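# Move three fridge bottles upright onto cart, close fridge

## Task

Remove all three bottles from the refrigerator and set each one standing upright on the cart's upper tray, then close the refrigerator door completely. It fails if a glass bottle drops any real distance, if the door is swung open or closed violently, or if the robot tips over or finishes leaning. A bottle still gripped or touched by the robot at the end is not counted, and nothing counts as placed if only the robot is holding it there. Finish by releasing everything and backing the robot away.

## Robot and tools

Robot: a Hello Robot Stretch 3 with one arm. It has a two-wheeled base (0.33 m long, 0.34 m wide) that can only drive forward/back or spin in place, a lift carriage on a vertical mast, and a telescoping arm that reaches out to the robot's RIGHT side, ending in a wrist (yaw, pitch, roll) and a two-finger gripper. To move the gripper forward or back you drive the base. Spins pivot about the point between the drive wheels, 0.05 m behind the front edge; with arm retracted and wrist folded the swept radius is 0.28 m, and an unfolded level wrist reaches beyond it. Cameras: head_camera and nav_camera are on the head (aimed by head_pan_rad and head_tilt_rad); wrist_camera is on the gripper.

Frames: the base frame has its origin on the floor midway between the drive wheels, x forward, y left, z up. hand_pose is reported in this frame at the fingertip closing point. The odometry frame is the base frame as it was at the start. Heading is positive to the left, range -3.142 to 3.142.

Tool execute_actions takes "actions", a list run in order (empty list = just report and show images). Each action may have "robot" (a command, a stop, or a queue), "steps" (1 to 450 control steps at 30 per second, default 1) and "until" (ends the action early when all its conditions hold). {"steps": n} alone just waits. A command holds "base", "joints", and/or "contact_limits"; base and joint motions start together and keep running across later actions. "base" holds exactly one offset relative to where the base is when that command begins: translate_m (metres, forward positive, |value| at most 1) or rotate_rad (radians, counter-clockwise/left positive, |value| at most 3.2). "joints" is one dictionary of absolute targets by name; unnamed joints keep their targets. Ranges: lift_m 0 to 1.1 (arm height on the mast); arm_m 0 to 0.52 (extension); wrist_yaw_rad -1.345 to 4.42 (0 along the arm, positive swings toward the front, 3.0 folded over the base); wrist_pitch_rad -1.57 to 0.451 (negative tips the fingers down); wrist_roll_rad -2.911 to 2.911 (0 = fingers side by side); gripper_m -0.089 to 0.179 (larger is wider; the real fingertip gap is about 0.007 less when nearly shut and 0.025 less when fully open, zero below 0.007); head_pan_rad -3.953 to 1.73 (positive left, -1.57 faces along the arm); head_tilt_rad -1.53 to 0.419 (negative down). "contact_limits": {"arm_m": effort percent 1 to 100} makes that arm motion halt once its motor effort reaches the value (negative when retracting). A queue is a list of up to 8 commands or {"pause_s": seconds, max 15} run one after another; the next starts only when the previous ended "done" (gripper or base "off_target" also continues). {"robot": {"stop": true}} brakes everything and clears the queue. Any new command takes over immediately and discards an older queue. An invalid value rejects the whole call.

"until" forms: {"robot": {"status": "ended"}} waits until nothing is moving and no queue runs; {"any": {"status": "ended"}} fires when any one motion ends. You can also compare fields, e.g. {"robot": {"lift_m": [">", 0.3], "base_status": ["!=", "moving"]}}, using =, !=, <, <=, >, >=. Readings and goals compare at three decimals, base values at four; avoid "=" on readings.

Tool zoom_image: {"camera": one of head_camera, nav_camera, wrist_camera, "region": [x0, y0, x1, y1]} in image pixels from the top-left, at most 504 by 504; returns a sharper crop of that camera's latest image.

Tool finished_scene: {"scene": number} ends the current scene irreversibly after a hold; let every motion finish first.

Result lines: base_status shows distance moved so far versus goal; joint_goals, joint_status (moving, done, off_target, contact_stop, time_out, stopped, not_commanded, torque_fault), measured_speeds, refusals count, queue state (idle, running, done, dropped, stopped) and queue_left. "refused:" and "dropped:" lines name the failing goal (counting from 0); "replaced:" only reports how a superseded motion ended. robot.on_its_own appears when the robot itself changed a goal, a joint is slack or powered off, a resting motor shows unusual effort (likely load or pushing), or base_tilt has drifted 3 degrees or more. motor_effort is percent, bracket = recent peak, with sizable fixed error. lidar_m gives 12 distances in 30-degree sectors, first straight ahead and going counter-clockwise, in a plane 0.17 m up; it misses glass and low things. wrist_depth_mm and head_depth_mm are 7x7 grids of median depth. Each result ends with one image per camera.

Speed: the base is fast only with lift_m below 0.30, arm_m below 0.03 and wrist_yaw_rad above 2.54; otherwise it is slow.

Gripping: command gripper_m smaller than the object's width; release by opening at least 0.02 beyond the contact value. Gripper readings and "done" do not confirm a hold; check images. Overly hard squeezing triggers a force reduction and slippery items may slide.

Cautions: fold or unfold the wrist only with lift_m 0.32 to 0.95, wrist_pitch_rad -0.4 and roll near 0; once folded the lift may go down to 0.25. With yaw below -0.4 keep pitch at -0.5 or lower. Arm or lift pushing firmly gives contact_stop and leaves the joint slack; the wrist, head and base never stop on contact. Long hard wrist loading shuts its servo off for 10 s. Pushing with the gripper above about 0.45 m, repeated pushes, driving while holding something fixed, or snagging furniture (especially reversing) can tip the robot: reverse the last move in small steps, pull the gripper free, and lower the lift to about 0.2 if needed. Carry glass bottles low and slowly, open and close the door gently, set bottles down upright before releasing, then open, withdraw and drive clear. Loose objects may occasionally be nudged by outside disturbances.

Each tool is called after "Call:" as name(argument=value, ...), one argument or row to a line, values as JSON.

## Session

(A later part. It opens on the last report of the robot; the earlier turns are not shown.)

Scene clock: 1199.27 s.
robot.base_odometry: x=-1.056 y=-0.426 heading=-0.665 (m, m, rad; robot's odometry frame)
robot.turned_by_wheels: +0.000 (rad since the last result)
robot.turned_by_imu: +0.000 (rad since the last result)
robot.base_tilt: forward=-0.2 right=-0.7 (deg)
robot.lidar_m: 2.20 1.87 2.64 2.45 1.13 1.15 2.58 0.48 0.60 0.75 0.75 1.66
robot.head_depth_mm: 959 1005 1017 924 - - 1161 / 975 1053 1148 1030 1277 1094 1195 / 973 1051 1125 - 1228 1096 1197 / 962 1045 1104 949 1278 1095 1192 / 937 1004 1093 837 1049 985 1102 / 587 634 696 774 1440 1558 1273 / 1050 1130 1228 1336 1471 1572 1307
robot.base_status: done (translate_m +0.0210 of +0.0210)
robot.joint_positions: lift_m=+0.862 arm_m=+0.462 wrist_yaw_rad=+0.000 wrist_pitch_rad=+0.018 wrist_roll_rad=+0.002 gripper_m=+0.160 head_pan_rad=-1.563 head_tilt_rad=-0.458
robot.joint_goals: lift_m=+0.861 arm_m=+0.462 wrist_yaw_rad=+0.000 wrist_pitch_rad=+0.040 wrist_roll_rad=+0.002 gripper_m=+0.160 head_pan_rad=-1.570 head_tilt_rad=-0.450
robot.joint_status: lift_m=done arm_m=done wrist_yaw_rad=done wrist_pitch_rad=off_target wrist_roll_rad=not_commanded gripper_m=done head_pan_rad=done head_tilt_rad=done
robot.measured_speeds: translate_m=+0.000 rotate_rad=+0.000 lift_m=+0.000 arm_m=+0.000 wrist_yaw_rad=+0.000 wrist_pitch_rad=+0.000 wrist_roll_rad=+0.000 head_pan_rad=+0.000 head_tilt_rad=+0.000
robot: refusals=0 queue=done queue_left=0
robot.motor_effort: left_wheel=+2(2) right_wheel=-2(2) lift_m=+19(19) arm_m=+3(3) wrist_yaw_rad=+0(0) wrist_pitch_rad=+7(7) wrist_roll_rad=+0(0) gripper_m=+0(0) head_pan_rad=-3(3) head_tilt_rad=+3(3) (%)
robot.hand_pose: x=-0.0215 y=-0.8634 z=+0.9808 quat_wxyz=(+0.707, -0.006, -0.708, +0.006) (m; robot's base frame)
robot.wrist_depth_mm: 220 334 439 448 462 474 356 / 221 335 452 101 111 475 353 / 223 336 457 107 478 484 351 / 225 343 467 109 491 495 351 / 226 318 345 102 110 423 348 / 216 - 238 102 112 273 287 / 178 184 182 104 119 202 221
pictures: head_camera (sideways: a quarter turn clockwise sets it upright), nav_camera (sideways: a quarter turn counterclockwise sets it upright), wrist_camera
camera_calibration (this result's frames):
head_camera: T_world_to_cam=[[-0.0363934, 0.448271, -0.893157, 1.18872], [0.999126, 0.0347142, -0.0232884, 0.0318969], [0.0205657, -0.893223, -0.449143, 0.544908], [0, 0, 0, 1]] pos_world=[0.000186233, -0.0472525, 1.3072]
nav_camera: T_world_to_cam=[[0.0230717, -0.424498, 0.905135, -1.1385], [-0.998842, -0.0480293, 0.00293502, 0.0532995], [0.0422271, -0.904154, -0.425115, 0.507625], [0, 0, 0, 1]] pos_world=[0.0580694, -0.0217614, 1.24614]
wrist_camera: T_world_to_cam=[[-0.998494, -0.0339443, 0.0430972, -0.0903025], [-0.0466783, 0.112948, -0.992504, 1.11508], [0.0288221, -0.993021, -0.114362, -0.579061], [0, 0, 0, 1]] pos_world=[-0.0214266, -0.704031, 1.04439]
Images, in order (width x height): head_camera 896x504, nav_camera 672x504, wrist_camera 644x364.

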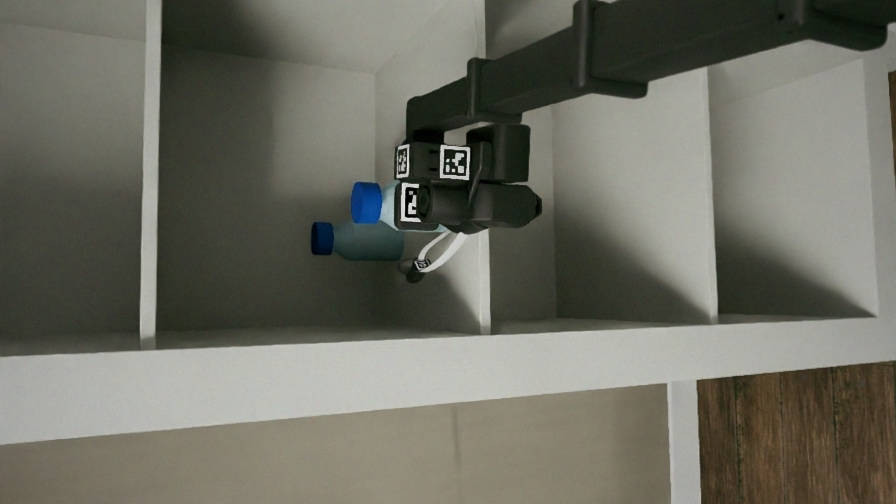

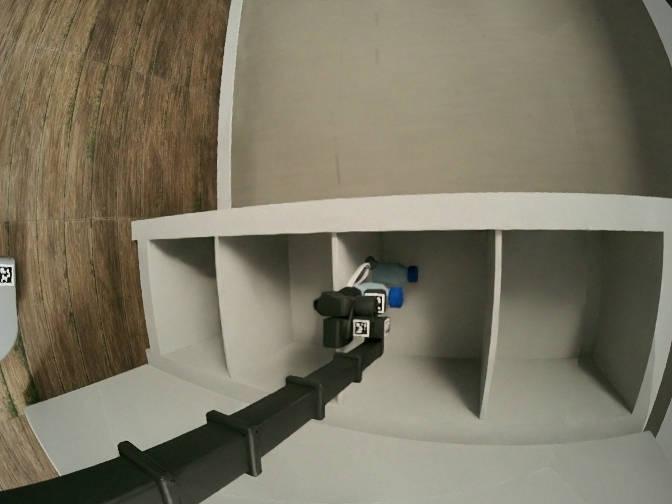

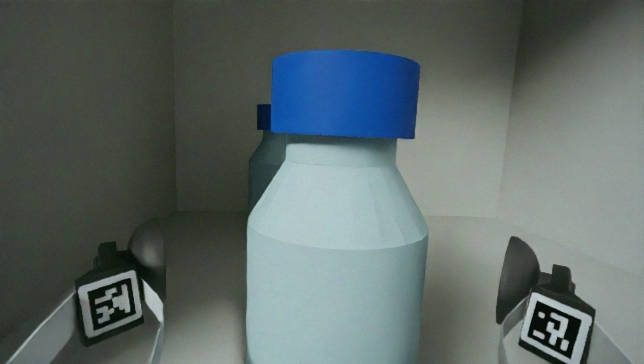

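Call:
execute_actions(
  actions=[
    {"robot": {"joints": {"gripper_m": 0.028}}, "steps": 90, "until": {"robot": {"status": "ended"}}},
    {"steps": 8},
    {"robot": {"joints": {"lift_m": 0.885}}, "steps": 90, "until": {"robot": {"status": "ended"}}},
  ],
)

Scene clock: 1213.07 s.
robot.base_odometry: x=-1.056 y=-0.426 heading=-0.665 (m, m, rad; robot's odometry frame)
robot.turned_by_wheels: +0.000 (rad since the last result)
robot.turned_by_imu: +0.000 (rad since the last result)
robot.base_tilt: forward=-0.2 right=-0.7 (deg)
robot.lidar_m: 2.20 1.87 2.65 2.45 1.13 1.16 2.57 0.48 0.60 0.74 0.75 1.66
robot.head_depth_mm: 960 1003 1019 926 - 1099 1153 / 973 1062 1150 - 1285 1095 1198 / 970 1049 1132 - 1275 1095 1194 / 962 1040 1099 946 1282 1088 1180 / 939 1000 1102 833 1045 983 1092 / 587 633 697 778 1443 1558 1279 / 1050 1131 1228 1344 1469 1565 1311
robot.base_status: done (translate_m +0.0210 of +0.0210)
robot.joint_positions: lift_m=+0.884 arm_m=+0.462 wrist_yaw_rad=-0.002 wrist_pitch_rad=-0.010 wrist_roll_rad=+0.002 gripper_m=+0.029 head_pan_rad=-1.563 head_tilt_rad=-0.458
robot.joint_goals: lift_m=+0.885 arm_m=+0.462 wrist_yaw_rad=+0.000 wrist_pitch_rad=+0.040 wrist_roll_rad=+0.002 gripper_m=+0.028 head_pan_rad=-1.570 head_tilt_rad=-0.450
robot.joint_status: lift_m=done arm_m=done wrist_yaw_rad=done wrist_pitch_rad=off_target wrist_roll_rad=not_commanded gripper_m=done head_pan_rad=done head_tilt_rad=done
robot.measured_speeds: translate_m=+0.000 rotate_rad=+0.000 lift_m=+0.000 arm_m=+0.000 wrist_yaw_rad=+0.000 wrist_pitch_rad=+0.000 wrist_roll_rad=+0.000 head_pan_rad=+0.000 head_tilt_rad=+0.000
robot: refusals=0 queue=done queue_left=0
robot.motor_effort: left_wheel=+1(2) right_wheel=-1(2) lift_m=+59(62) arm_m=+3(3) wrist_yaw_rad=+2(2) wrist_pitch_rad=+15(16) wrist_roll_rad=+0(0) gripper_m=-19(91) head_pan_rad=-3(3) head_tilt_rad=+3(3) (%)
robot.hand_pose: x=-0.0220 y=-0.8627 z=+0.9963 quat_wxyz=(+0.707, +0.003, -0.708, -0.005) (m; robot's base frame)
robot.wrist_depth_mm: 222 333 433 441 454 467 354 / 223 340 441 102 466 472 354 / 224 342 458 107 481 481 349 / 225 344 462 110 499 495 350 / 227 333 381 103 112 439 347 / 227 271 113 102 107 304 308 / 204 207 161 104 113 227 231
pictures: head_camera (sideways: a quarter turn clockwise sets it upright), nav_camera (sideways: a quarter turn counterclockwise sets it upright), wrist_camera
camera_calibration (this result's frames):
head_camera: T_world_to_cam=[[-0.0363934, 0.448271, -0.893157, 1.18872], [0.999126, 0.0347142, -0.0232884, 0.0318969], [0.0205657, -0.893223, -0.449143, 0.544908], [0, 0, 0, 1]] pos_world=[0.000186233, -0.0472525, 1.3072]
nav_camera: T_world_to_cam=[[0.0230717, -0.424498, 0.905135, -1.1385], [-0.998842, -0.0480293, 0.00293502, 0.0532995], [0.0422271, -0.904154, -0.425115, 0.507625], [0, 0, 0, 1]] pos_world=[0.0580694, -0.0217614, 1.24614]
wrist_camera: T_world_to_cam=[[-0.998562, -0.033145, 0.0421329, -0.0898053], [-0.0463949, 0.140579, -0.988982, 1.15064], [0.0268568, -0.989515, -0.141915, -0.54623], [0, 0, 0, 1]] pos_world=[-0.0216225, -0.705235, 1.06422]
Images, in order (width x height): head_camera 896x504, nav_camera 672x504, wrist_camera 644x364.

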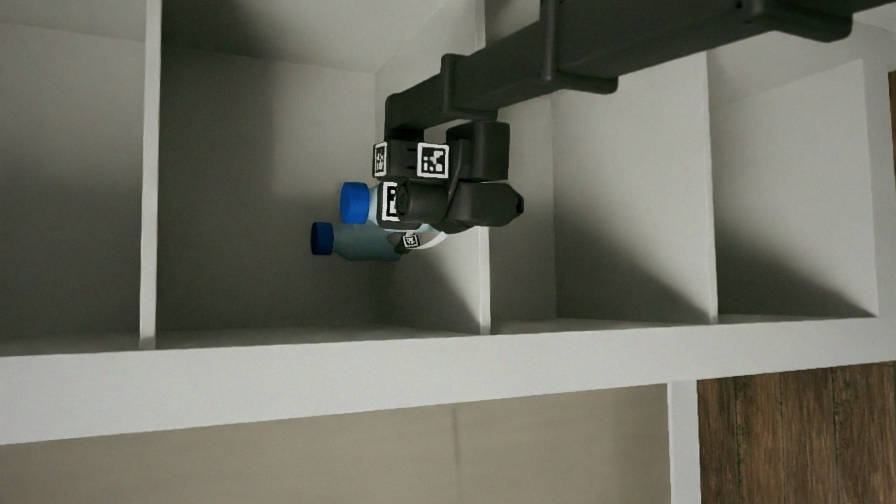

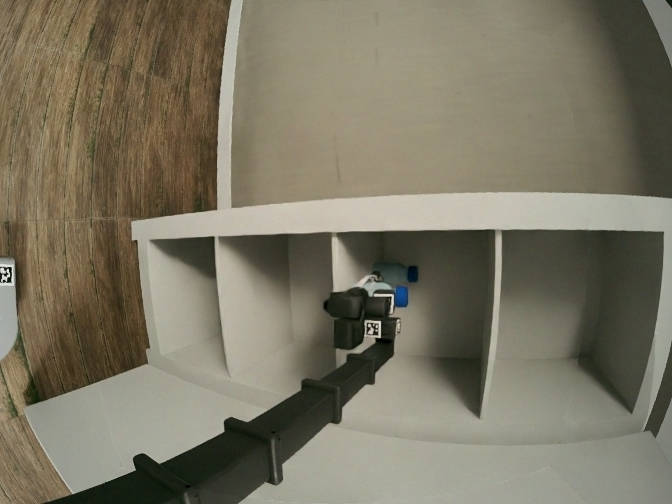

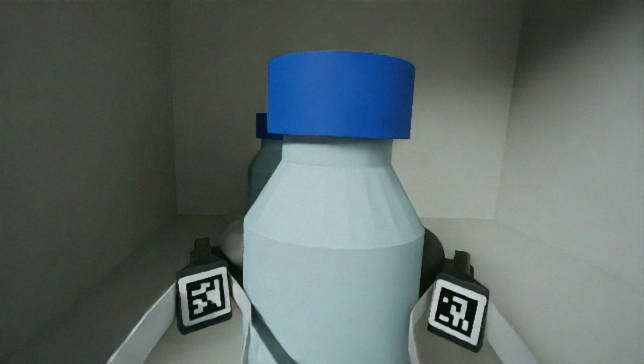

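Call:
execute_actions(
  actions=[
    {"robot": {"joints": {"arm_m": 0.0}}, "steps": 200, "until": {"robot": {"arm_m": ["<", 0.2]}}},
    {"robot": {"base": {"rotate_rad": 2.084}}, "steps": 300, "until": {"robot": {"status": "ended"}}},
    {"robot": {"base": {"translate_m": 0.66}, "joints": {"head_tilt_rad": -0.85}}, "steps": 400, "until": {"robot": {"status": "ended"}}},
    {"robot": {"base": {"rotate_rad": 1.584}}, "steps": 300, "until": {"robot": {"status": "ended"}}},
  ],
)

Scene clock: 1303.17 s.
robot.base_odometry: x=-0.956 y=+0.227 heading=+3.003 (m, m, rad; robot's odometry frame)
robot.turned_by_wheels: +3.668 (rad since the last result)
robot.turned_by_imu: +3.739 (rad since the last result)
robot.base_tilt: forward=-0.2 right=-0.7 (deg)
robot.lidar_m: 2.35 0.74 0.72 1.39 2.46 1.98 2.43 1.98 0.49 0.47 0.48 2.32
robot.head_depth_mm: 1532 1727 1972 1724 - - - / 1595 1782 839 638 1493 - 1069 / 1699 1030 381 404 - - 1090 / 1797 990 827 639 953 1191 1106 / 1859 1023 824 708 954 1185 1113 / 1964 1034 823 708 951 1181 1109 / 2087 2392 801 702 935 1266 1109
robot.base_status: done (rotate_rad +1.5839 of +1.5840)
robot.joint_positions: lift_m=+0.884 arm_m=+0.001 wrist_yaw_rad=-0.001 wrist_pitch_rad=-0.012 wrist_roll_rad=+0.002 gripper_m=+0.029 head_pan_rad=-1.563 head_tilt_rad=-0.840
robot.joint_goals: lift_m=+0.885 arm_m=+0.000 wrist_yaw_rad=+0.000 wrist_pitch_rad=+0.040 wrist_roll_rad=+0.002 gripper_m=+0.028 head_pan_rad=-1.570 head_tilt_rad=-0.850
robot.joint_status: lift_m=done arm_m=done wrist_yaw_rad=done wrist_pitch_rad=off_target wrist_roll_rad=not_commanded gripper_m=done head_pan_rad=done head_tilt_rad=done
robot.measured_speeds: translate_m=+0.000 rotate_rad=+0.000 lift_m=+0.000 arm_m=+0.000 wrist_yaw_rad=+0.000 wrist_pitch_rad=+0.000 wrist_roll_rad=+0.000 head_pan_rad=+0.000 head_tilt_rad=+0.000
robot: refusals=0 queue=done queue_left=0
robot.motor_effort: left_wheel=-2(7) right_wheel=+0(3) lift_m=+60(58) arm_m=-5(6) wrist_yaw_rad=+0(2) wrist_pitch_rad=+15(15) wrist_roll_rad=+0(0) gripper_m=-19(19) head_pan_rad=-3(3) head_tilt_rad=-4(25) (%)
robot.hand_pose: x=-0.0216 y=-0.4016 z=+0.9958 quat_wxyz=(+0.707, +0.004, -0.708, -0.005) (m; robot's base frame)
robot.wrist_depth_mm: - - - - - - - / - - - 101 - - - / - - - 106 - - - / - - - 110 - - - / - 677 732 103 112 - - / 454 523 113 102 107 - - / 390 402 253 104 113 - -
pictures: head_camera (sideways: a quarter turn clockwise sets it upright), nav_camera (sideways: a quarter turn counterclockwise sets it upright), wrist_camera
camera_calibration (this result's frames):
head_camera: T_world_to_cam=[[-0.0386196, 0.748642, -0.661849, 0.887209], [0.999077, 0.0413973, -0.0114712, 0.0165038], [0.0188109, -0.661681, -0.74955, 0.935715], [0, 0, 0, 1]] pos_world=[0.000173484, -0.0457408, 1.28875]
nav_camera: T_world_to_cam=[[0.0253448, -0.731047, 0.681856, -0.847434], [-0.998857, -0.0461742, -0.0123775, 0.0732325], [0.0405327, -0.680763, -0.731382, 0.90607], [0, 0, 0, 1]] pos_world=[0.0579013, 0.00068654, 1.24142]
wrist_camera: T_world_to_cam=[[-0.998515, -0.0346249, 0.0420658, -0.074669], [-0.0465854, 0.142213, -0.988739, 1.08581], [0.0282527, -0.98923, -0.143615, -0.0881789], [0, 0, 0, 1]] pos_world=[-0.0214841, -0.244231, 1.06406]
Images, in order (width x height): head_camera 896x504, nav_camera 672x504, wrist_camera 644x364.

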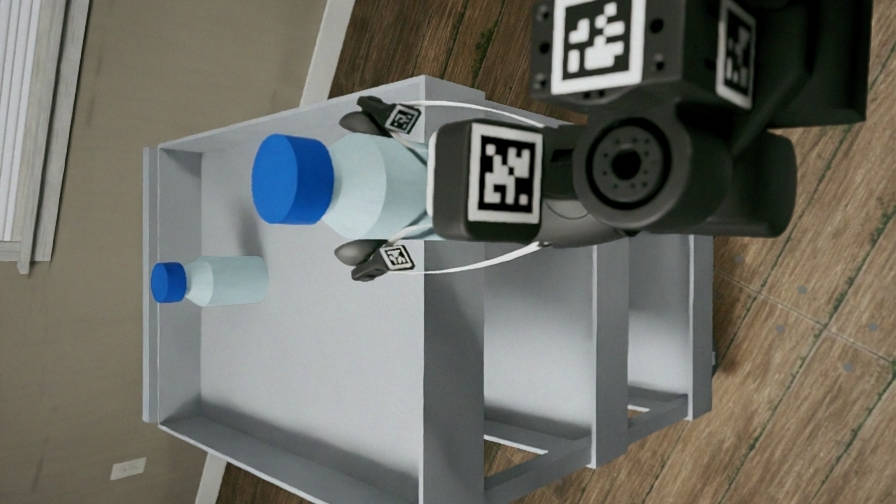

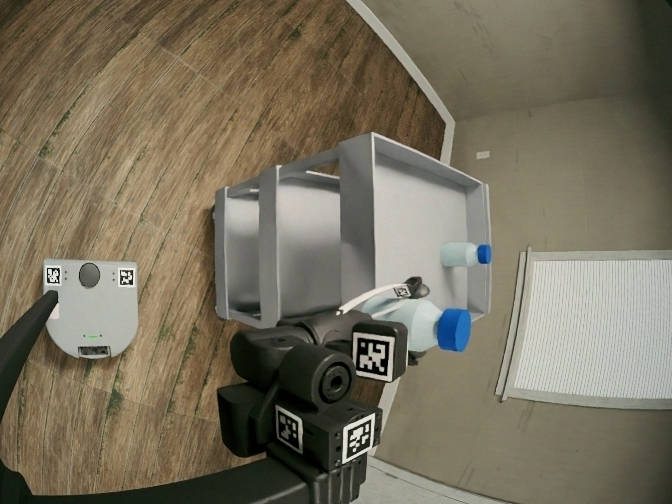

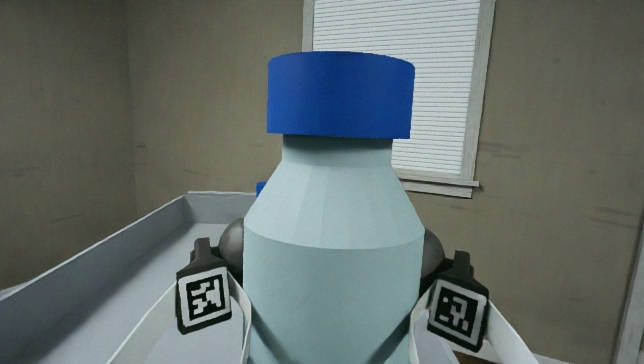

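Call:
execute_actions(
  actions=[
    {"robot": {"joints": {"arm_m": 0.435}}, "steps": 200, "until": {"robot": {"status": "ended"}}},
    {"robot": {"joints": {"lift_m": 0.752}}, "steps": 200, "until": {"robot": {"status": "ended"}}},
  ],
)

Scene clock: 1338.20 s.
robot.base_odometry: x=-0.956 y=+0.227 heading=+3.003 (m, m, rad; robot's odometry frame)
robot.turned_by_wheels: +0.000 (rad since the last result)
robot.turned_by_imu: +0.001 (rad since the last result)
robot.base_tilt: forward=-0.2 right=-0.7 (deg)
robot.lidar_m: 2.35 0.74 0.72 1.39 2.45 1.98 2.43 1.98 0.49 0.47 0.48 2.32
robot.head_depth_mm: 1534 1735 1951 1781 - - - / 1596 1786 - 647 1365 1238 1099 / 1677 1022 - 659 954 1184 1109 / 1768 1013 809 661 945 1189 1112 / 1889 1014 827 709 951 1183 1103 / 1969 1031 824 706 953 1188 1115 / 2083 2382 800 701 939 1258 1109
robot.base_status: done (rotate_rad +1.5839 of +1.5840)
robot.joint_positions: lift_m=+0.753 arm_m=+0.435 wrist_yaw_rad=-0.001 wrist_pitch_rad=-0.012 wrist_roll_rad=+0.002 gripper_m=+0.029 head_pan_rad=-1.563 head_tilt_rad=-0.840
robot.joint_goals: lift_m=+0.752 arm_m=+0.435 wrist_yaw_rad=+0.000 wrist_pitch_rad=+0.040 wrist_roll_rad=+0.002 gripper_m=+0.028 head_pan_rad=-1.570 head_tilt_rad=-0.850
robot.joint_status: lift_m=done arm_m=done wrist_yaw_rad=done wrist_pitch_rad=off_target wrist_roll_rad=not_commanded gripper_m=done head_pan_rad=done head_tilt_rad=done
robot.measured_speeds: translate_m=+0.000 rotate_rad=+0.000 lift_m=+0.000 arm_m=+0.000 wrist_yaw_rad=+0.000 wrist_pitch_rad=+0.000 wrist_roll_rad=+0.000 head_pan_rad=+0.000 head_tilt_rad=+0.000
robot: refusals=0 queue=done queue_left=0
robot.motor_effort: left_wheel=-1(2) right_wheel=+0(0) lift_m=+23(58) arm_m=+3(4) wrist_yaw_rad=+0(0) wrist_pitch_rad=+15(16) wrist_roll_rad=+0(0) gripper_m=-19(19) head_pan_rad=-3(3) head_tilt_rad=-4(4) (%)
robot.hand_pose: x=-0.0216 y=-0.8357 z=+0.8641 quat_wxyz=(+0.707, +0.004, -0.708, -0.005) (m; robot's base frame)
robot.wrist_depth_mm: - - - - - - 927 / - - - 102 - - 927 / - 189 - 107 - - 945 / 397 190 396 110 - - 994 / 366 187 201 103 112 - - / 259 193 113 102 107 168 - / 201 196 158 104 113 157 127
pictures: head_camera (sideways: a quarter turn clockwise sets it upright), nav_camera (sideways: a quarter turn counterclockwise sets it upright), wrist_camera
camera_calibration (this result's frames):
head_camera: T_world_to_cam=[[-0.03862, 0.748722, -0.661758, 0.887091], [0.999077, 0.0413983, -0.0114671, 0.0164984], [0.01881, -0.66159, -0.74963, 0.935819], [0, 0, 0, 1]] pos_world=[0.000173455, -0.0457392, 1.28875]
nav_camera: T_world_to_cam=[[0.0253451, -0.73113, 0.681767, -0.847318], [-0.998857, -0.0461723, -0.0123822, 0.0732386], [0.0405318, -0.680674, -0.731464, 0.906178], [0, 0, 0, 1]] pos_world=[0.0579012, 0.000693863, 1.24142]
wrist_camera: T_world_to_cam=[[-0.998514, -0.034645, 0.0420565, -0.0841619], [-0.0465865, 0.142472, -0.988702, 1.01744], [0.0282617, -0.989192, -0.143874, -0.536221], [0, 0, 0, 1]] pos_world=[-0.0214832, -0.678298, 0.93234]
Images, in order (width x height): head_camera 896x504, nav_camera 672x504, wrist_camera 644x364.

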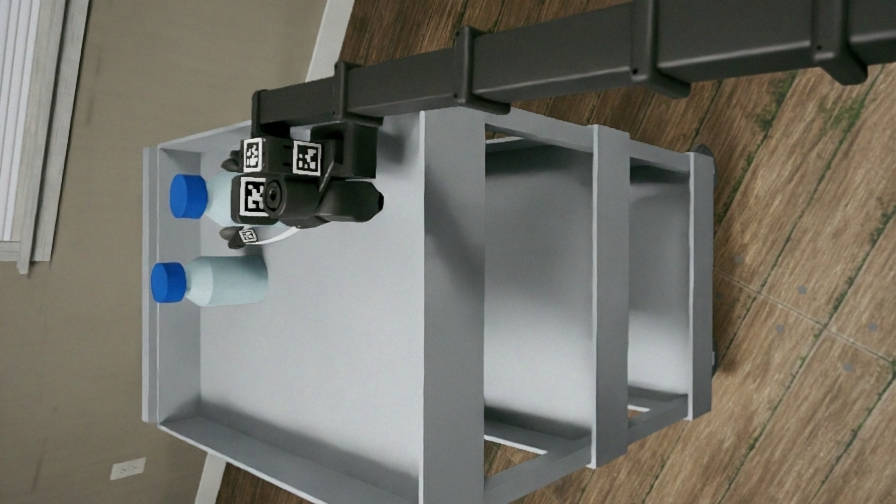

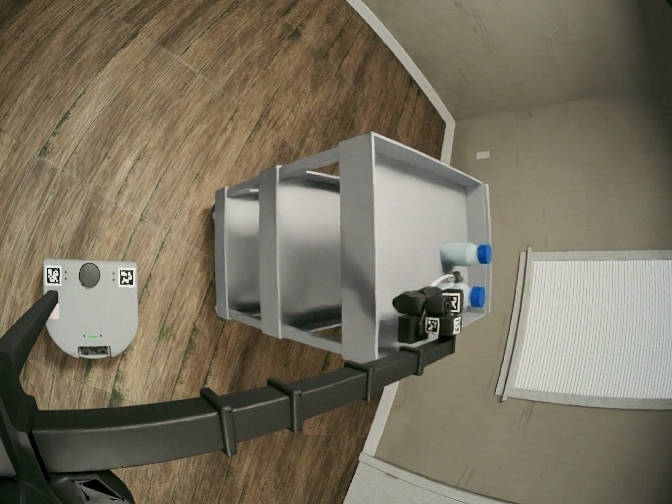

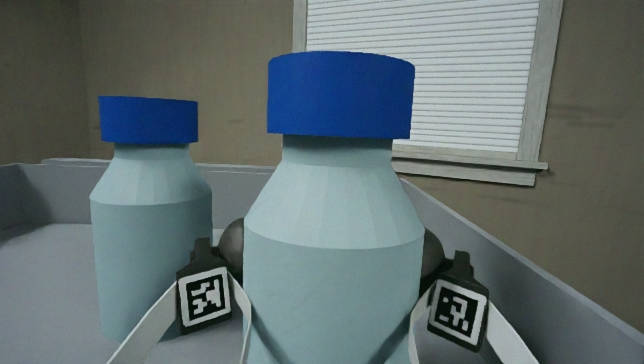

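Call:
execute_actions(
  actions=[
    {"robot": {"joints": {"lift_m": 0.744}}, "steps": 100, "until": {"robot": {"status": "ended"}}},
  ],
)

Scene clock: 1368.53 s.
robot.base_odometry: x=-0.956 y=+0.227 heading=+3.003 (m, m, rad; robot's odometry frame)
robot.turned_by_wheels: +0.000 (rad since the last result)
robot.turned_by_imu: +0.000 (rad since the last result)
robot.base_tilt: forward=-0.2 right=-0.7 (deg)
robot.lidar_m: 2.35 0.74 0.72 1.39 2.46 1.98 2.43 1.98 0.49 0.47 0.48 2.32
robot.head_depth_mm: 1527 1744 1955 1780 1503 - - / 1587 1797 - 656 1363 1260 1103 / 1689 1024 - 658 946 1180 1116 / 1774 1021 810 659 946 1187 1104 / 1853 1017 825 707 946 1184 1106 / 1976 1025 826 706 952 1185 1112 / 2105 2365 798 701 936 1258 1109
robot.base_status: done (rotate_rad +1.5839 of +1.5840)
robot.joint_positions: lift_m=+0.745 arm_m=+0.435 wrist_yaw_rad=-0.001 wrist_pitch_rad=-0.012 wrist_roll_rad=+0.002 gripper_m=+0.029 head_pan_rad=-1.563 head_tilt_rad=-0.840
robot.joint_goals: lift_m=+0.744 arm_m=+0.435 wrist_yaw_rad=+0.000 wrist_pitch_rad=+0.040 wrist_roll_rad=+0.002 gripper_m=+0.028 head_pan_rad=-1.570 head_tilt_rad=-0.850
robot.joint_status: lift_m=done arm_m=done wrist_yaw_rad=done wrist_pitch_rad=off_target wrist_roll_rad=not_commanded gripper_m=done head_pan_rad=done head_tilt_rad=done
robot.measured_speeds: translate_m=+0.000 rotate_rad=+0.000 lift_m=+0.000 arm_m=+0.000 wrist_yaw_rad=+0.000 wrist_pitch_rad=+0.000 wrist_roll_rad=+0.000 head_pan_rad=+0.000 head_tilt_rad=+0.000
robot: refusals=0 queue=done queue_left=0
robot.motor_effort: left_wheel=-1(1) right_wheel=+0(0) lift_m=+22(22) arm_m=+3(3) wrist_yaw_rad=+1(0) wrist_pitch_rad=+16(16) wrist_roll_rad=+0(0) gripper_m=-19(20) head_pan_rad=-3(3) head_tilt_rad=-5(4) (%)
robot.hand_pose: x=-0.0216 y=-0.8357 z=+0.8560 quat_wxyz=(+0.707, +0.004, -0.708, -0.005) (m; robot's base frame)
robot.wrist_depth_mm: - - - - - - 917 / - - - 102 - - 957 / - 191 - 106 - - 951 / 390 187 394 110 343 - 979 / 342 187 201 103 111 227 - / 243 193 113 102 107 167 141 / 189 191 153 104 113 157 121
pictures: head_camera (sideways: a quarter turn clockwise sets it upright), nav_camera (sideways: a quarter turn counterclockwise sets it upright), wrist_camera
camera_calibration (this result's frames):
head_camera: T_world_to_cam=[[-0.03862, 0.748722, -0.661758, 0.887091], [0.999077, 0.0413983, -0.0114671, 0.0164984], [0.01881, -0.66159, -0.74963, 0.935819], [0, 0, 0, 1]] pos_world=[0.000173455, -0.0457392, 1.28875]
nav_camera: T_world_to_cam=[[0.0253451, -0.73113, 0.681767, -0.847318], [-0.998857, -0.0461723, -0.0123823, 0.0732386], [0.0405318, -0.680674, -0.731464, 0.906178], [0, 0, 0, 1]] pos_world=[0.0579012, 0.000693874, 1.24142]
wrist_camera: T_world_to_cam=[[-0.998514, -0.0346562, 0.0420468, -0.0838233], [-0.0465862, 0.142742, -0.988663, 1.00965], [0.0282615, -0.989153, -0.144144, -0.537112], [0, 0, 0, 1]] pos_world=[-0.0214833, -0.678311, 0.92431]
Images, in order (width x height): head_camera 896x504, nav_camera 672x504, wrist_camera 644x364.

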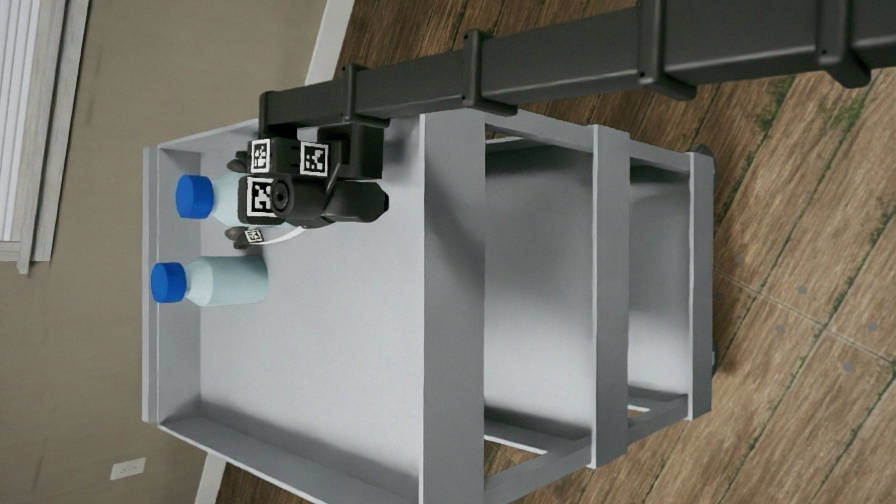

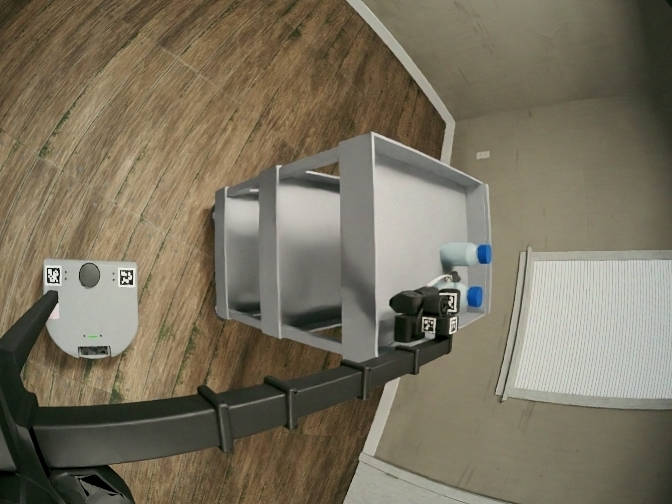

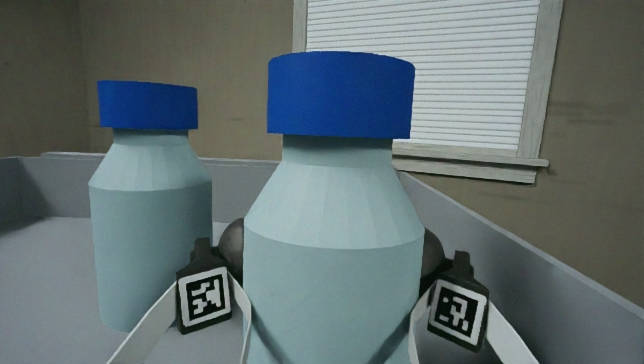

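Call:
zoom_image(
  camera="wrist_camera",
  region=[80, 40, 440, 260],
)

Region (80, 40, 440, 260) of wrist_camera's 644x364 image, scaled by 1.400.

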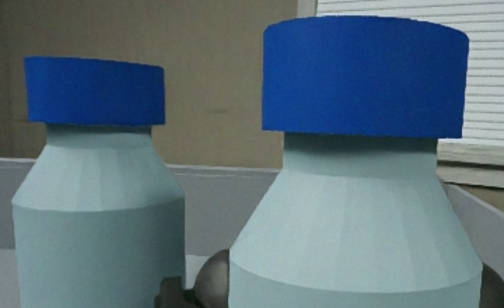

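Call:
execute_actions(
  actions=[
    {"robot": {"joints": {"lift_m": 0.739}}, "steps": 100, "until": {"robot": {"status": "ended"}}},
  ],
)

Scene clock: 1404.80 s.
robot.base_odometry: x=-0.956 y=+0.227 heading=+3.003 (m, m, rad; robot's odometry frame)
robot.turned_by_wheels: +0.000 (rad since the last result)
robot.turned_by_imu: +0.000 (rad since the last result)
robot.base_tilt: forward=-0.2 right=-0.7 (deg)
robot.lidar_m: 2.35 0.74 0.72 1.38 2.46 1.98 2.42 1.98 0.49 0.47 0.48 2.32
robot.head_depth_mm: 1526 1727 1939 1795 1505 - - / 1591 1805 - 658 1366 1254 1108 / 1686 1020 - 659 952 1187 1107 / 1792 1020 809 661 951 1182 1112 / 1878 1020 824 707 950 1189 1106 / 1982 1030 823 708 951 1185 1102 / 2086 2359 799 699 934 1266 1109
robot.base_status: done (rotate_rad +1.5839 of +1.5840)
robot.joint_positions: lift_m=+0.740 arm_m=+0.435 wrist_yaw_rad=-0.001 wrist_pitch_rad=-0.005 wrist_roll_rad=+0.002 gripper_m=+0.029 head_pan_rad=-1.563 head_tilt_rad=-0.840
robot.joint_goals: lift_m=+0.739 arm_m=+0.435 wrist_yaw_rad=+0.000 wrist_pitch_rad=+0.040 wrist_roll_rad=+0.002 gripper_m=+0.028 head_pan_rad=-1.570 head_tilt_rad=-0.850
robot.joint_status: lift_m=done arm_m=done wrist_yaw_rad=done wrist_pitch_rad=off_target wrist_roll_rad=not_commanded gripper_m=done head_pan_rad=done head_tilt_rad=done
robot.measured_speeds: translate_m=+0.000 rotate_rad=+0.000 lift_m=+0.000 arm_m=+0.000 wrist_yaw_rad=+0.000 wrist_pitch_rad=+0.000 wrist_roll_rad=+0.000 head_pan_rad=+0.000 head_tilt_rad=+0.000
robot: refusals=0 queue=done queue_left=0
robot.motor_effort: left_wheel=-2(2) right_wheel=+0(0) lift_m=+20(23) arm_m=+3(3) wrist_yaw_rad=+1(1) wrist_pitch_rad=+14(15) wrist_roll_rad=+0(0) gripper_m=-19(19) head_pan_rad=-2(3) head_tilt_rad=-4(4) (%)
robot.hand_pose: x=-0.0216 y=-0.8359 z=+0.8530 quat_wxyz=(+0.707, +0.002, -0.708, -0.002) (m; robot's base frame)
robot.wrist_depth_mm: - - - - - - 929 / - - - 101 - - 941 / - 191 - 106 - - 936 / 389 186 395 109 341 - 979 / 342 188 201 103 111 214 964 / 242 193 113 102 107 168 134 / 185 187 173 105 113 156 121
pictures: head_camera (sideways: a quarter turn clockwise sets it upright), nav_camera (sideways: a quarter turn counterclockwise sets it upright), wrist_camera
camera_calibration (this result's frames):
head_camera: T_world_to_cam=[[-0.0386201, 0.748746, -0.661731, 0.887056], [0.999077, 0.0413988, -0.0114659, 0.0164969], [0.0188098, -0.661563, -0.749653, 0.93585], [0, 0, 0, 1]] pos_world=[0.000173452, -0.0457387, 1.28875]
nav_camera: T_world_to_cam=[[0.0253453, -0.731154, 0.681741, -0.847284], [-0.998857, -0.0461719, -0.0123836, 0.0732404], [0.0405316, -0.680648, -0.731488, 0.906209], [0, 0, 0, 1]] pos_world=[0.0579012, 0.000696008, 1.24142]
wrist_camera: T_world_to_cam=[[-0.998514, -0.0343294, 0.0423177, -0.0836648], [-0.0465908, 0.135112, -0.989734, 1.0013], [0.0282594, -0.990235, -0.136511, -0.545163], [0, 0, 0, 1]] pos_world=[-0.0214832, -0.677999, 0.920139]
Images, in order (width x height): head_camera 896x504, nav_camera 672x504, wrist_camera 644x364.

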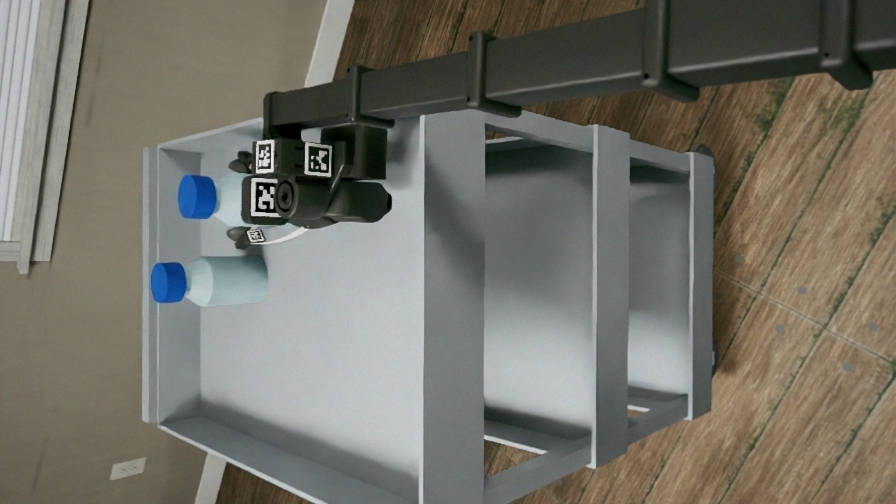

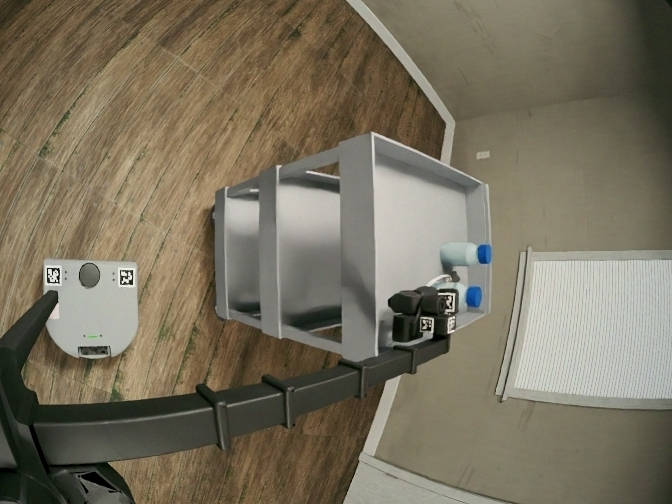

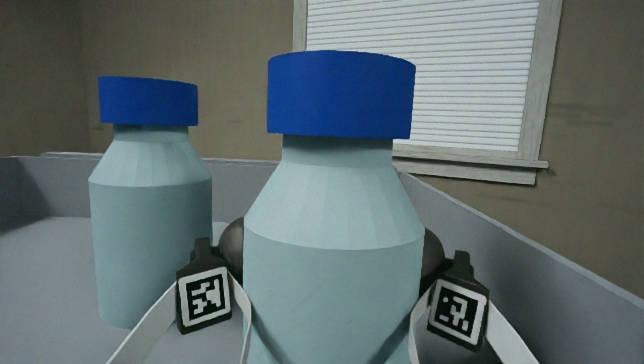

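Call:
execute_actions(
  actions=[
    {"robot": {"joints": {"lift_m": 0.735}}, "steps": 60, "until": {"robot": {"status": "ended"}}},
    {"robot": {"joints": {"gripper_m": 0.118}}, "steps": 90, "until": {"robot": {"status": "ended"}}},
  ],
)

Scene clock: 1411.67 s.
robot.base_odometry: x=-0.956 y=+0.227 heading=+3.003 (m, m, rad; robot's odometry frame)
robot.turned_by_wheels: +0.000 (rad since the last result)
robot.turned_by_imu: +0.000 (rad since the last result)
robot.base_tilt: forward=-0.2 right=-0.7 (deg)
robot.lidar_m: 2.35 0.74 0.72 1.39 2.46 1.98 2.42 1.98 0.49 0.47 0.48 2.32
robot.head_depth_mm: 1518 1739 1967 1761 1500 - - / 1589 1782 1969 660 1367 1259 1116 / 1700 1018 - 659 951 1183 1106 / 1777 1019 812 660 948 1180 1100 / 1885 1019 823 709 948 1186 1111 / 1980 1036 823 705 952 1184 1109 / 2091 2389 798 699 938 1266 1104
robot.base_status: done (rotate_rad +1.5839 of +1.5840)
robot.joint_positions: lift_m=+0.736 arm_m=+0.435 wrist_yaw_rad=-0.001 wrist_pitch_rad=+0.016 wrist_roll_rad=+0.002 gripper_m=+0.118 head_pan_rad=-1.563 head_tilt_rad=-0.840
robot.joint_goals: lift_m=+0.735 arm_m=+0.435 wrist_yaw_rad=+0.000 wrist_pitch_rad=+0.040 wrist_roll_rad=+0.002 gripper_m=+0.118 head_pan_rad=-1.570 head_tilt_rad=-0.850
robot.joint_status: lift_m=done arm_m=done wrist_yaw_rad=done wrist_pitch_rad=off_target wrist_roll_rad=not_commanded gripper_m=done head_pan_rad=done head_tilt_rad=done
robot.measured_speeds: translate_m=+0.000 rotate_rad=+0.000 lift_m=+0.000 arm_m=+0.000 wrist_yaw_rad=+0.000 wrist_pitch_rad=+0.000 wrist_roll_rad=+0.000 head_pan_rad=+0.000 head_tilt_rad=+0.000
robot: refusals=0 queue=done queue_left=0
robot.motor_effort: left_wheel=-1(2) right_wheel=+0(0) lift_m=+19(22) arm_m=+3(3) wrist_yaw_rad=+0(0) wrist_pitch_rad=+7(13) wrist_roll_rad=+0(0) gripper_m=+0(82) head_pan_rad=-3(3) head_tilt_rad=-4(4) (%)
robot.hand_pose: x=-0.0216 y=-0.8363 z=+0.8543 quat_wxyz=(+0.707, -0.006, -0.708, +0.005) (m; robot's base frame)
robot.wrist_depth_mm: - - - - - - 921 / - - - 101 - - 943 / - 192 - 103 - - 922 / 392 186 394 109 395 - 969 / 359 187 206 103 114 - 993 / 247 191 126 101 111 153 141 / 197 183 177 104 119 187 121
pictures: head_camera (sideways: a quarter turn clockwise sets it upright), nav_camera (sideways: a quarter turn counterclockwise sets it upright), wrist_camera
camera_calibration (this result's frames):
head_camera: T_world_to_cam=[[-0.0386201, 0.748746, -0.661731, 0.887057], [0.999077, 0.0413987, -0.0114659, 0.0164969], [0.0188098, -0.661563, -0.749653, 0.93585], [0, 0, 0, 1]] pos_world=[0.000173452, -0.0457387, 1.28875]
nav_camera: T_world_to_cam=[[0.0253453, -0.731154, 0.681741, -0.847284], [-0.998857, -0.0461719, -0.0123836, 0.0732404], [0.0405316, -0.680648, -0.731488, 0.906209], [0, 0, 0, 1]] pos_world=[0.0579012, 0.000696001, 1.24142]
wrist_camera: T_world_to_cam=[[-0.998514, -0.0334556, 0.0430282, -0.0836122], [-0.0466066, 0.114799, -0.992295, 0.987849], [0.0282582, -0.992825, -0.116188, -0.564975], [0, 0, 0, 1]] pos_world=[-0.0214824, -0.677122, 0.918192]
Images, in order (width x height): head_camera 896x504, nav_camera 672x504, wrist_camera 644x364.

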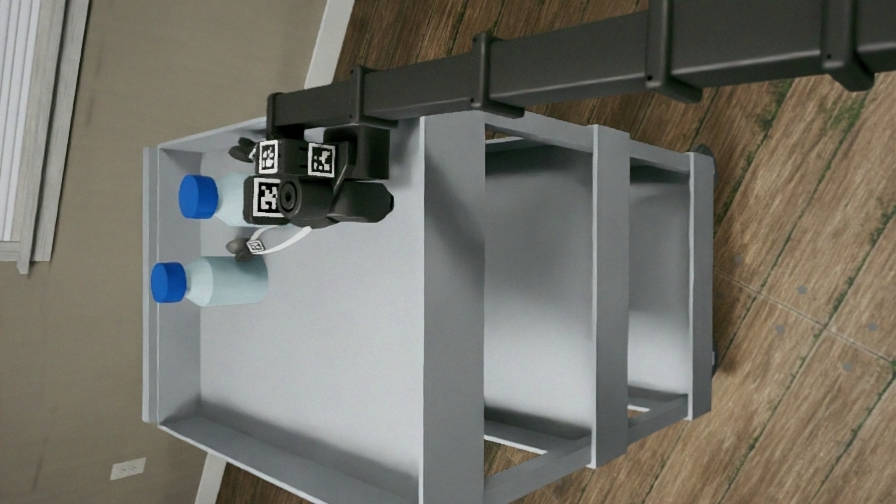

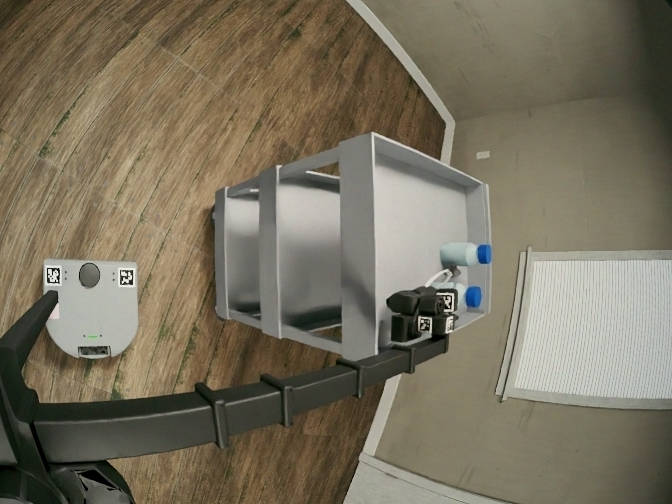

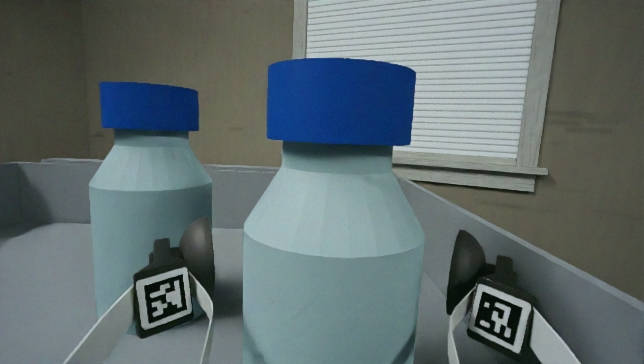

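Call:
execute_actions(
  actions=[
    {"robot": {"joints": {"lift_m": 0.862}}, "steps": 100, "until": {"robot": {"lift_m": [">", 0.785]}}},
    {"robot": {"joints": {"lift_m": 0.862, "arm_m": 0.0}}, "steps": 200, "until": {"robot": {"arm_m": ["<", 0.25]}}},
    {"robot": {"base": {"rotate_rad": -1.793}, "joints": {"gripper_m": 0.15, "head_tilt_rad": -0.45}}, "steps": 300, "until": {"robot": {"base_status": ["!=", "moving"]}}},
    {"robot": {"base": {"translate_m": -0.816}}, "steps": 450, "until": {"robot": {"status": "ended"}}},
    {"robot": {"base": {"rotate_rad": -1.735}}, "steps": 400, "until": {"robot": {"status": "ended"}}},
  ],
)

Scene clock: 1538.13 s.
robot.base_odometry: x=-1.244 y=-0.537 heading=-0.525 (m, m, rad; robot's odometry frame)
robot.turned_by_wheels: -3.528 (rad since the last result)
robot.turned_by_imu: -3.595 (rad since the last result)
robot.base_tilt: forward=-0.1 right=-0.7 (deg)
robot.lidar_m: 2.30 2.05 2.72 1.28 1.26 0.38 0.37 0.39 0.53 0.57 0.57 1.60
robot.head_depth_mm: 783 846 916 904 723 958 846 / 790 852 922 897 721 960 870 / 795 856 923 844 718 1003 - / 804 861 936 846 715 985 869 / 745 702 822 790 714 862 867 / 473 484 528 570 632 697 805 / 439 476 524 1153 1310 1466 1314
robot.base_status: done (rotate_rad -1.7349 of -1.7350)
robot.joint_positions: lift_m=+0.861 arm_m=+0.001 wrist_yaw_rad=+0.000 wrist_pitch_rad=+0.017 wrist_roll_rad=+0.002 gripper_m=+0.150 head_pan_rad=-1.563 head_tilt_rad=-0.458
robot.joint_goals: lift_m=+0.862 arm_m=+0.000 wrist_yaw_rad=+0.000 wrist_pitch_rad=+0.040 wrist_roll_rad=+0.002 gripper_m=+0.150 head_pan_rad=-1.570 head_tilt_rad=-0.450
robot.joint_status: lift_m=done arm_m=done wrist_yaw_rad=done wrist_pitch_rad=off_target wrist_roll_rad=not_commanded gripper_m=done head_pan_rad=done head_tilt_rad=done
robot.measured_speeds: translate_m=+0.000 rotate_rad=+0.000 lift_m=+0.000 arm_m=+0.000 wrist_yaw_rad=+0.000 wrist_pitch_rad=+0.000 wrist_roll_rad=+0.000 head_pan_rad=+0.000 head_tilt_rad=+0.000
robot: refusals=0 queue=done queue_left=0
robot.motor_effort: left_wheel=+1(6) right_wheel=-2(6) lift_m=+56(58) arm_m=-5(7) wrist_yaw_rad=+0(1) wrist_pitch_rad=+7(7) wrist_roll_rad=+0(0) gripper_m=+0(80) head_pan_rad=-3(3) head_tilt_rad=+3(23) (%)
robot.hand_pose: x=-0.0216 y=-0.4023 z=+0.9804 quat_wxyz=(+0.707, -0.006, -0.708, +0.006) (m; robot's base frame)
robot.wrist_depth_mm: 830 296 501 682 685 618 403 / 843 300 512 710 696 613 402 / 871 305 529 722 727 598 397 / 890 312 543 599 720 591 393 / 906 318 381 398 409 439 369 / 919 - 564 779 777 678 336 / 960 339 589 791 785 660 348
pictures: head_camera (sideways: a quarter turn clockwise sets it upright), nav_camera (sideways: a quarter turn counterclockwise sets it upright), wrist_camera
camera_calibration (this result's frames):
head_camera: T_world_to_cam=[[-0.0363539, 0.448336, -0.893125, 1.18868], [0.999129, 0.0346269, -0.0232865, 0.0318944], [0.020486, -0.893194, -0.449205, 0.54499], [0, 0, 0, 1]] pos_world=[0.000182028, -0.0472524, 1.3072]
nav_camera: T_world_to_cam=[[0.0230343, -0.424563, 0.905105, -1.13846], [-0.998846, -0.0479406, 0.00293221, 0.0533032], [0.0421463, -0.904128, -0.425177, 0.507707], [0, 0, 0, 1]] pos_world=[0.0580674, -0.0217622, 1.24614]
wrist_camera: T_world_to_cam=[[-0.998503, -0.0336969, 0.0430766, -0.0745818], [-0.0466417, 0.11337, -0.992457, 1.06269], [0.0285591, -0.992981, -0.114772, -0.120848], [0, 0, 0, 1]] pos_world=[-0.0214529, -0.242991, 1.04402]
Images, in order (width x height): head_camera 896x504, nav_camera 672x504, wrist_camera 644x364.

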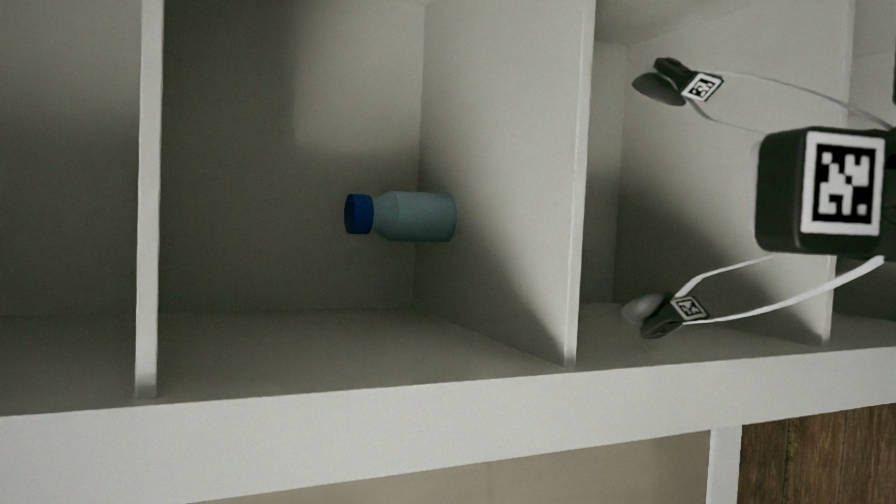

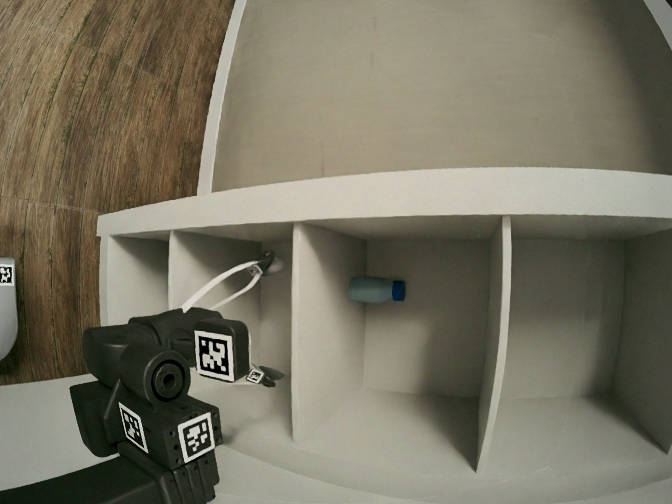

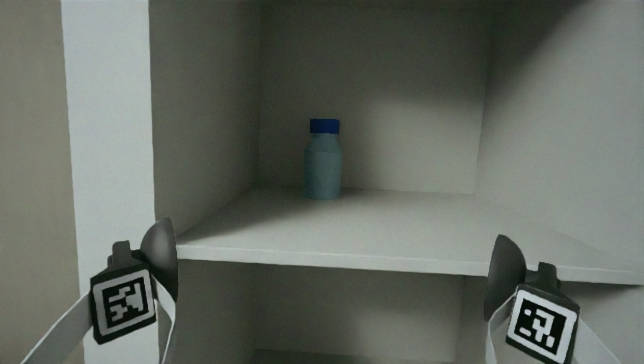

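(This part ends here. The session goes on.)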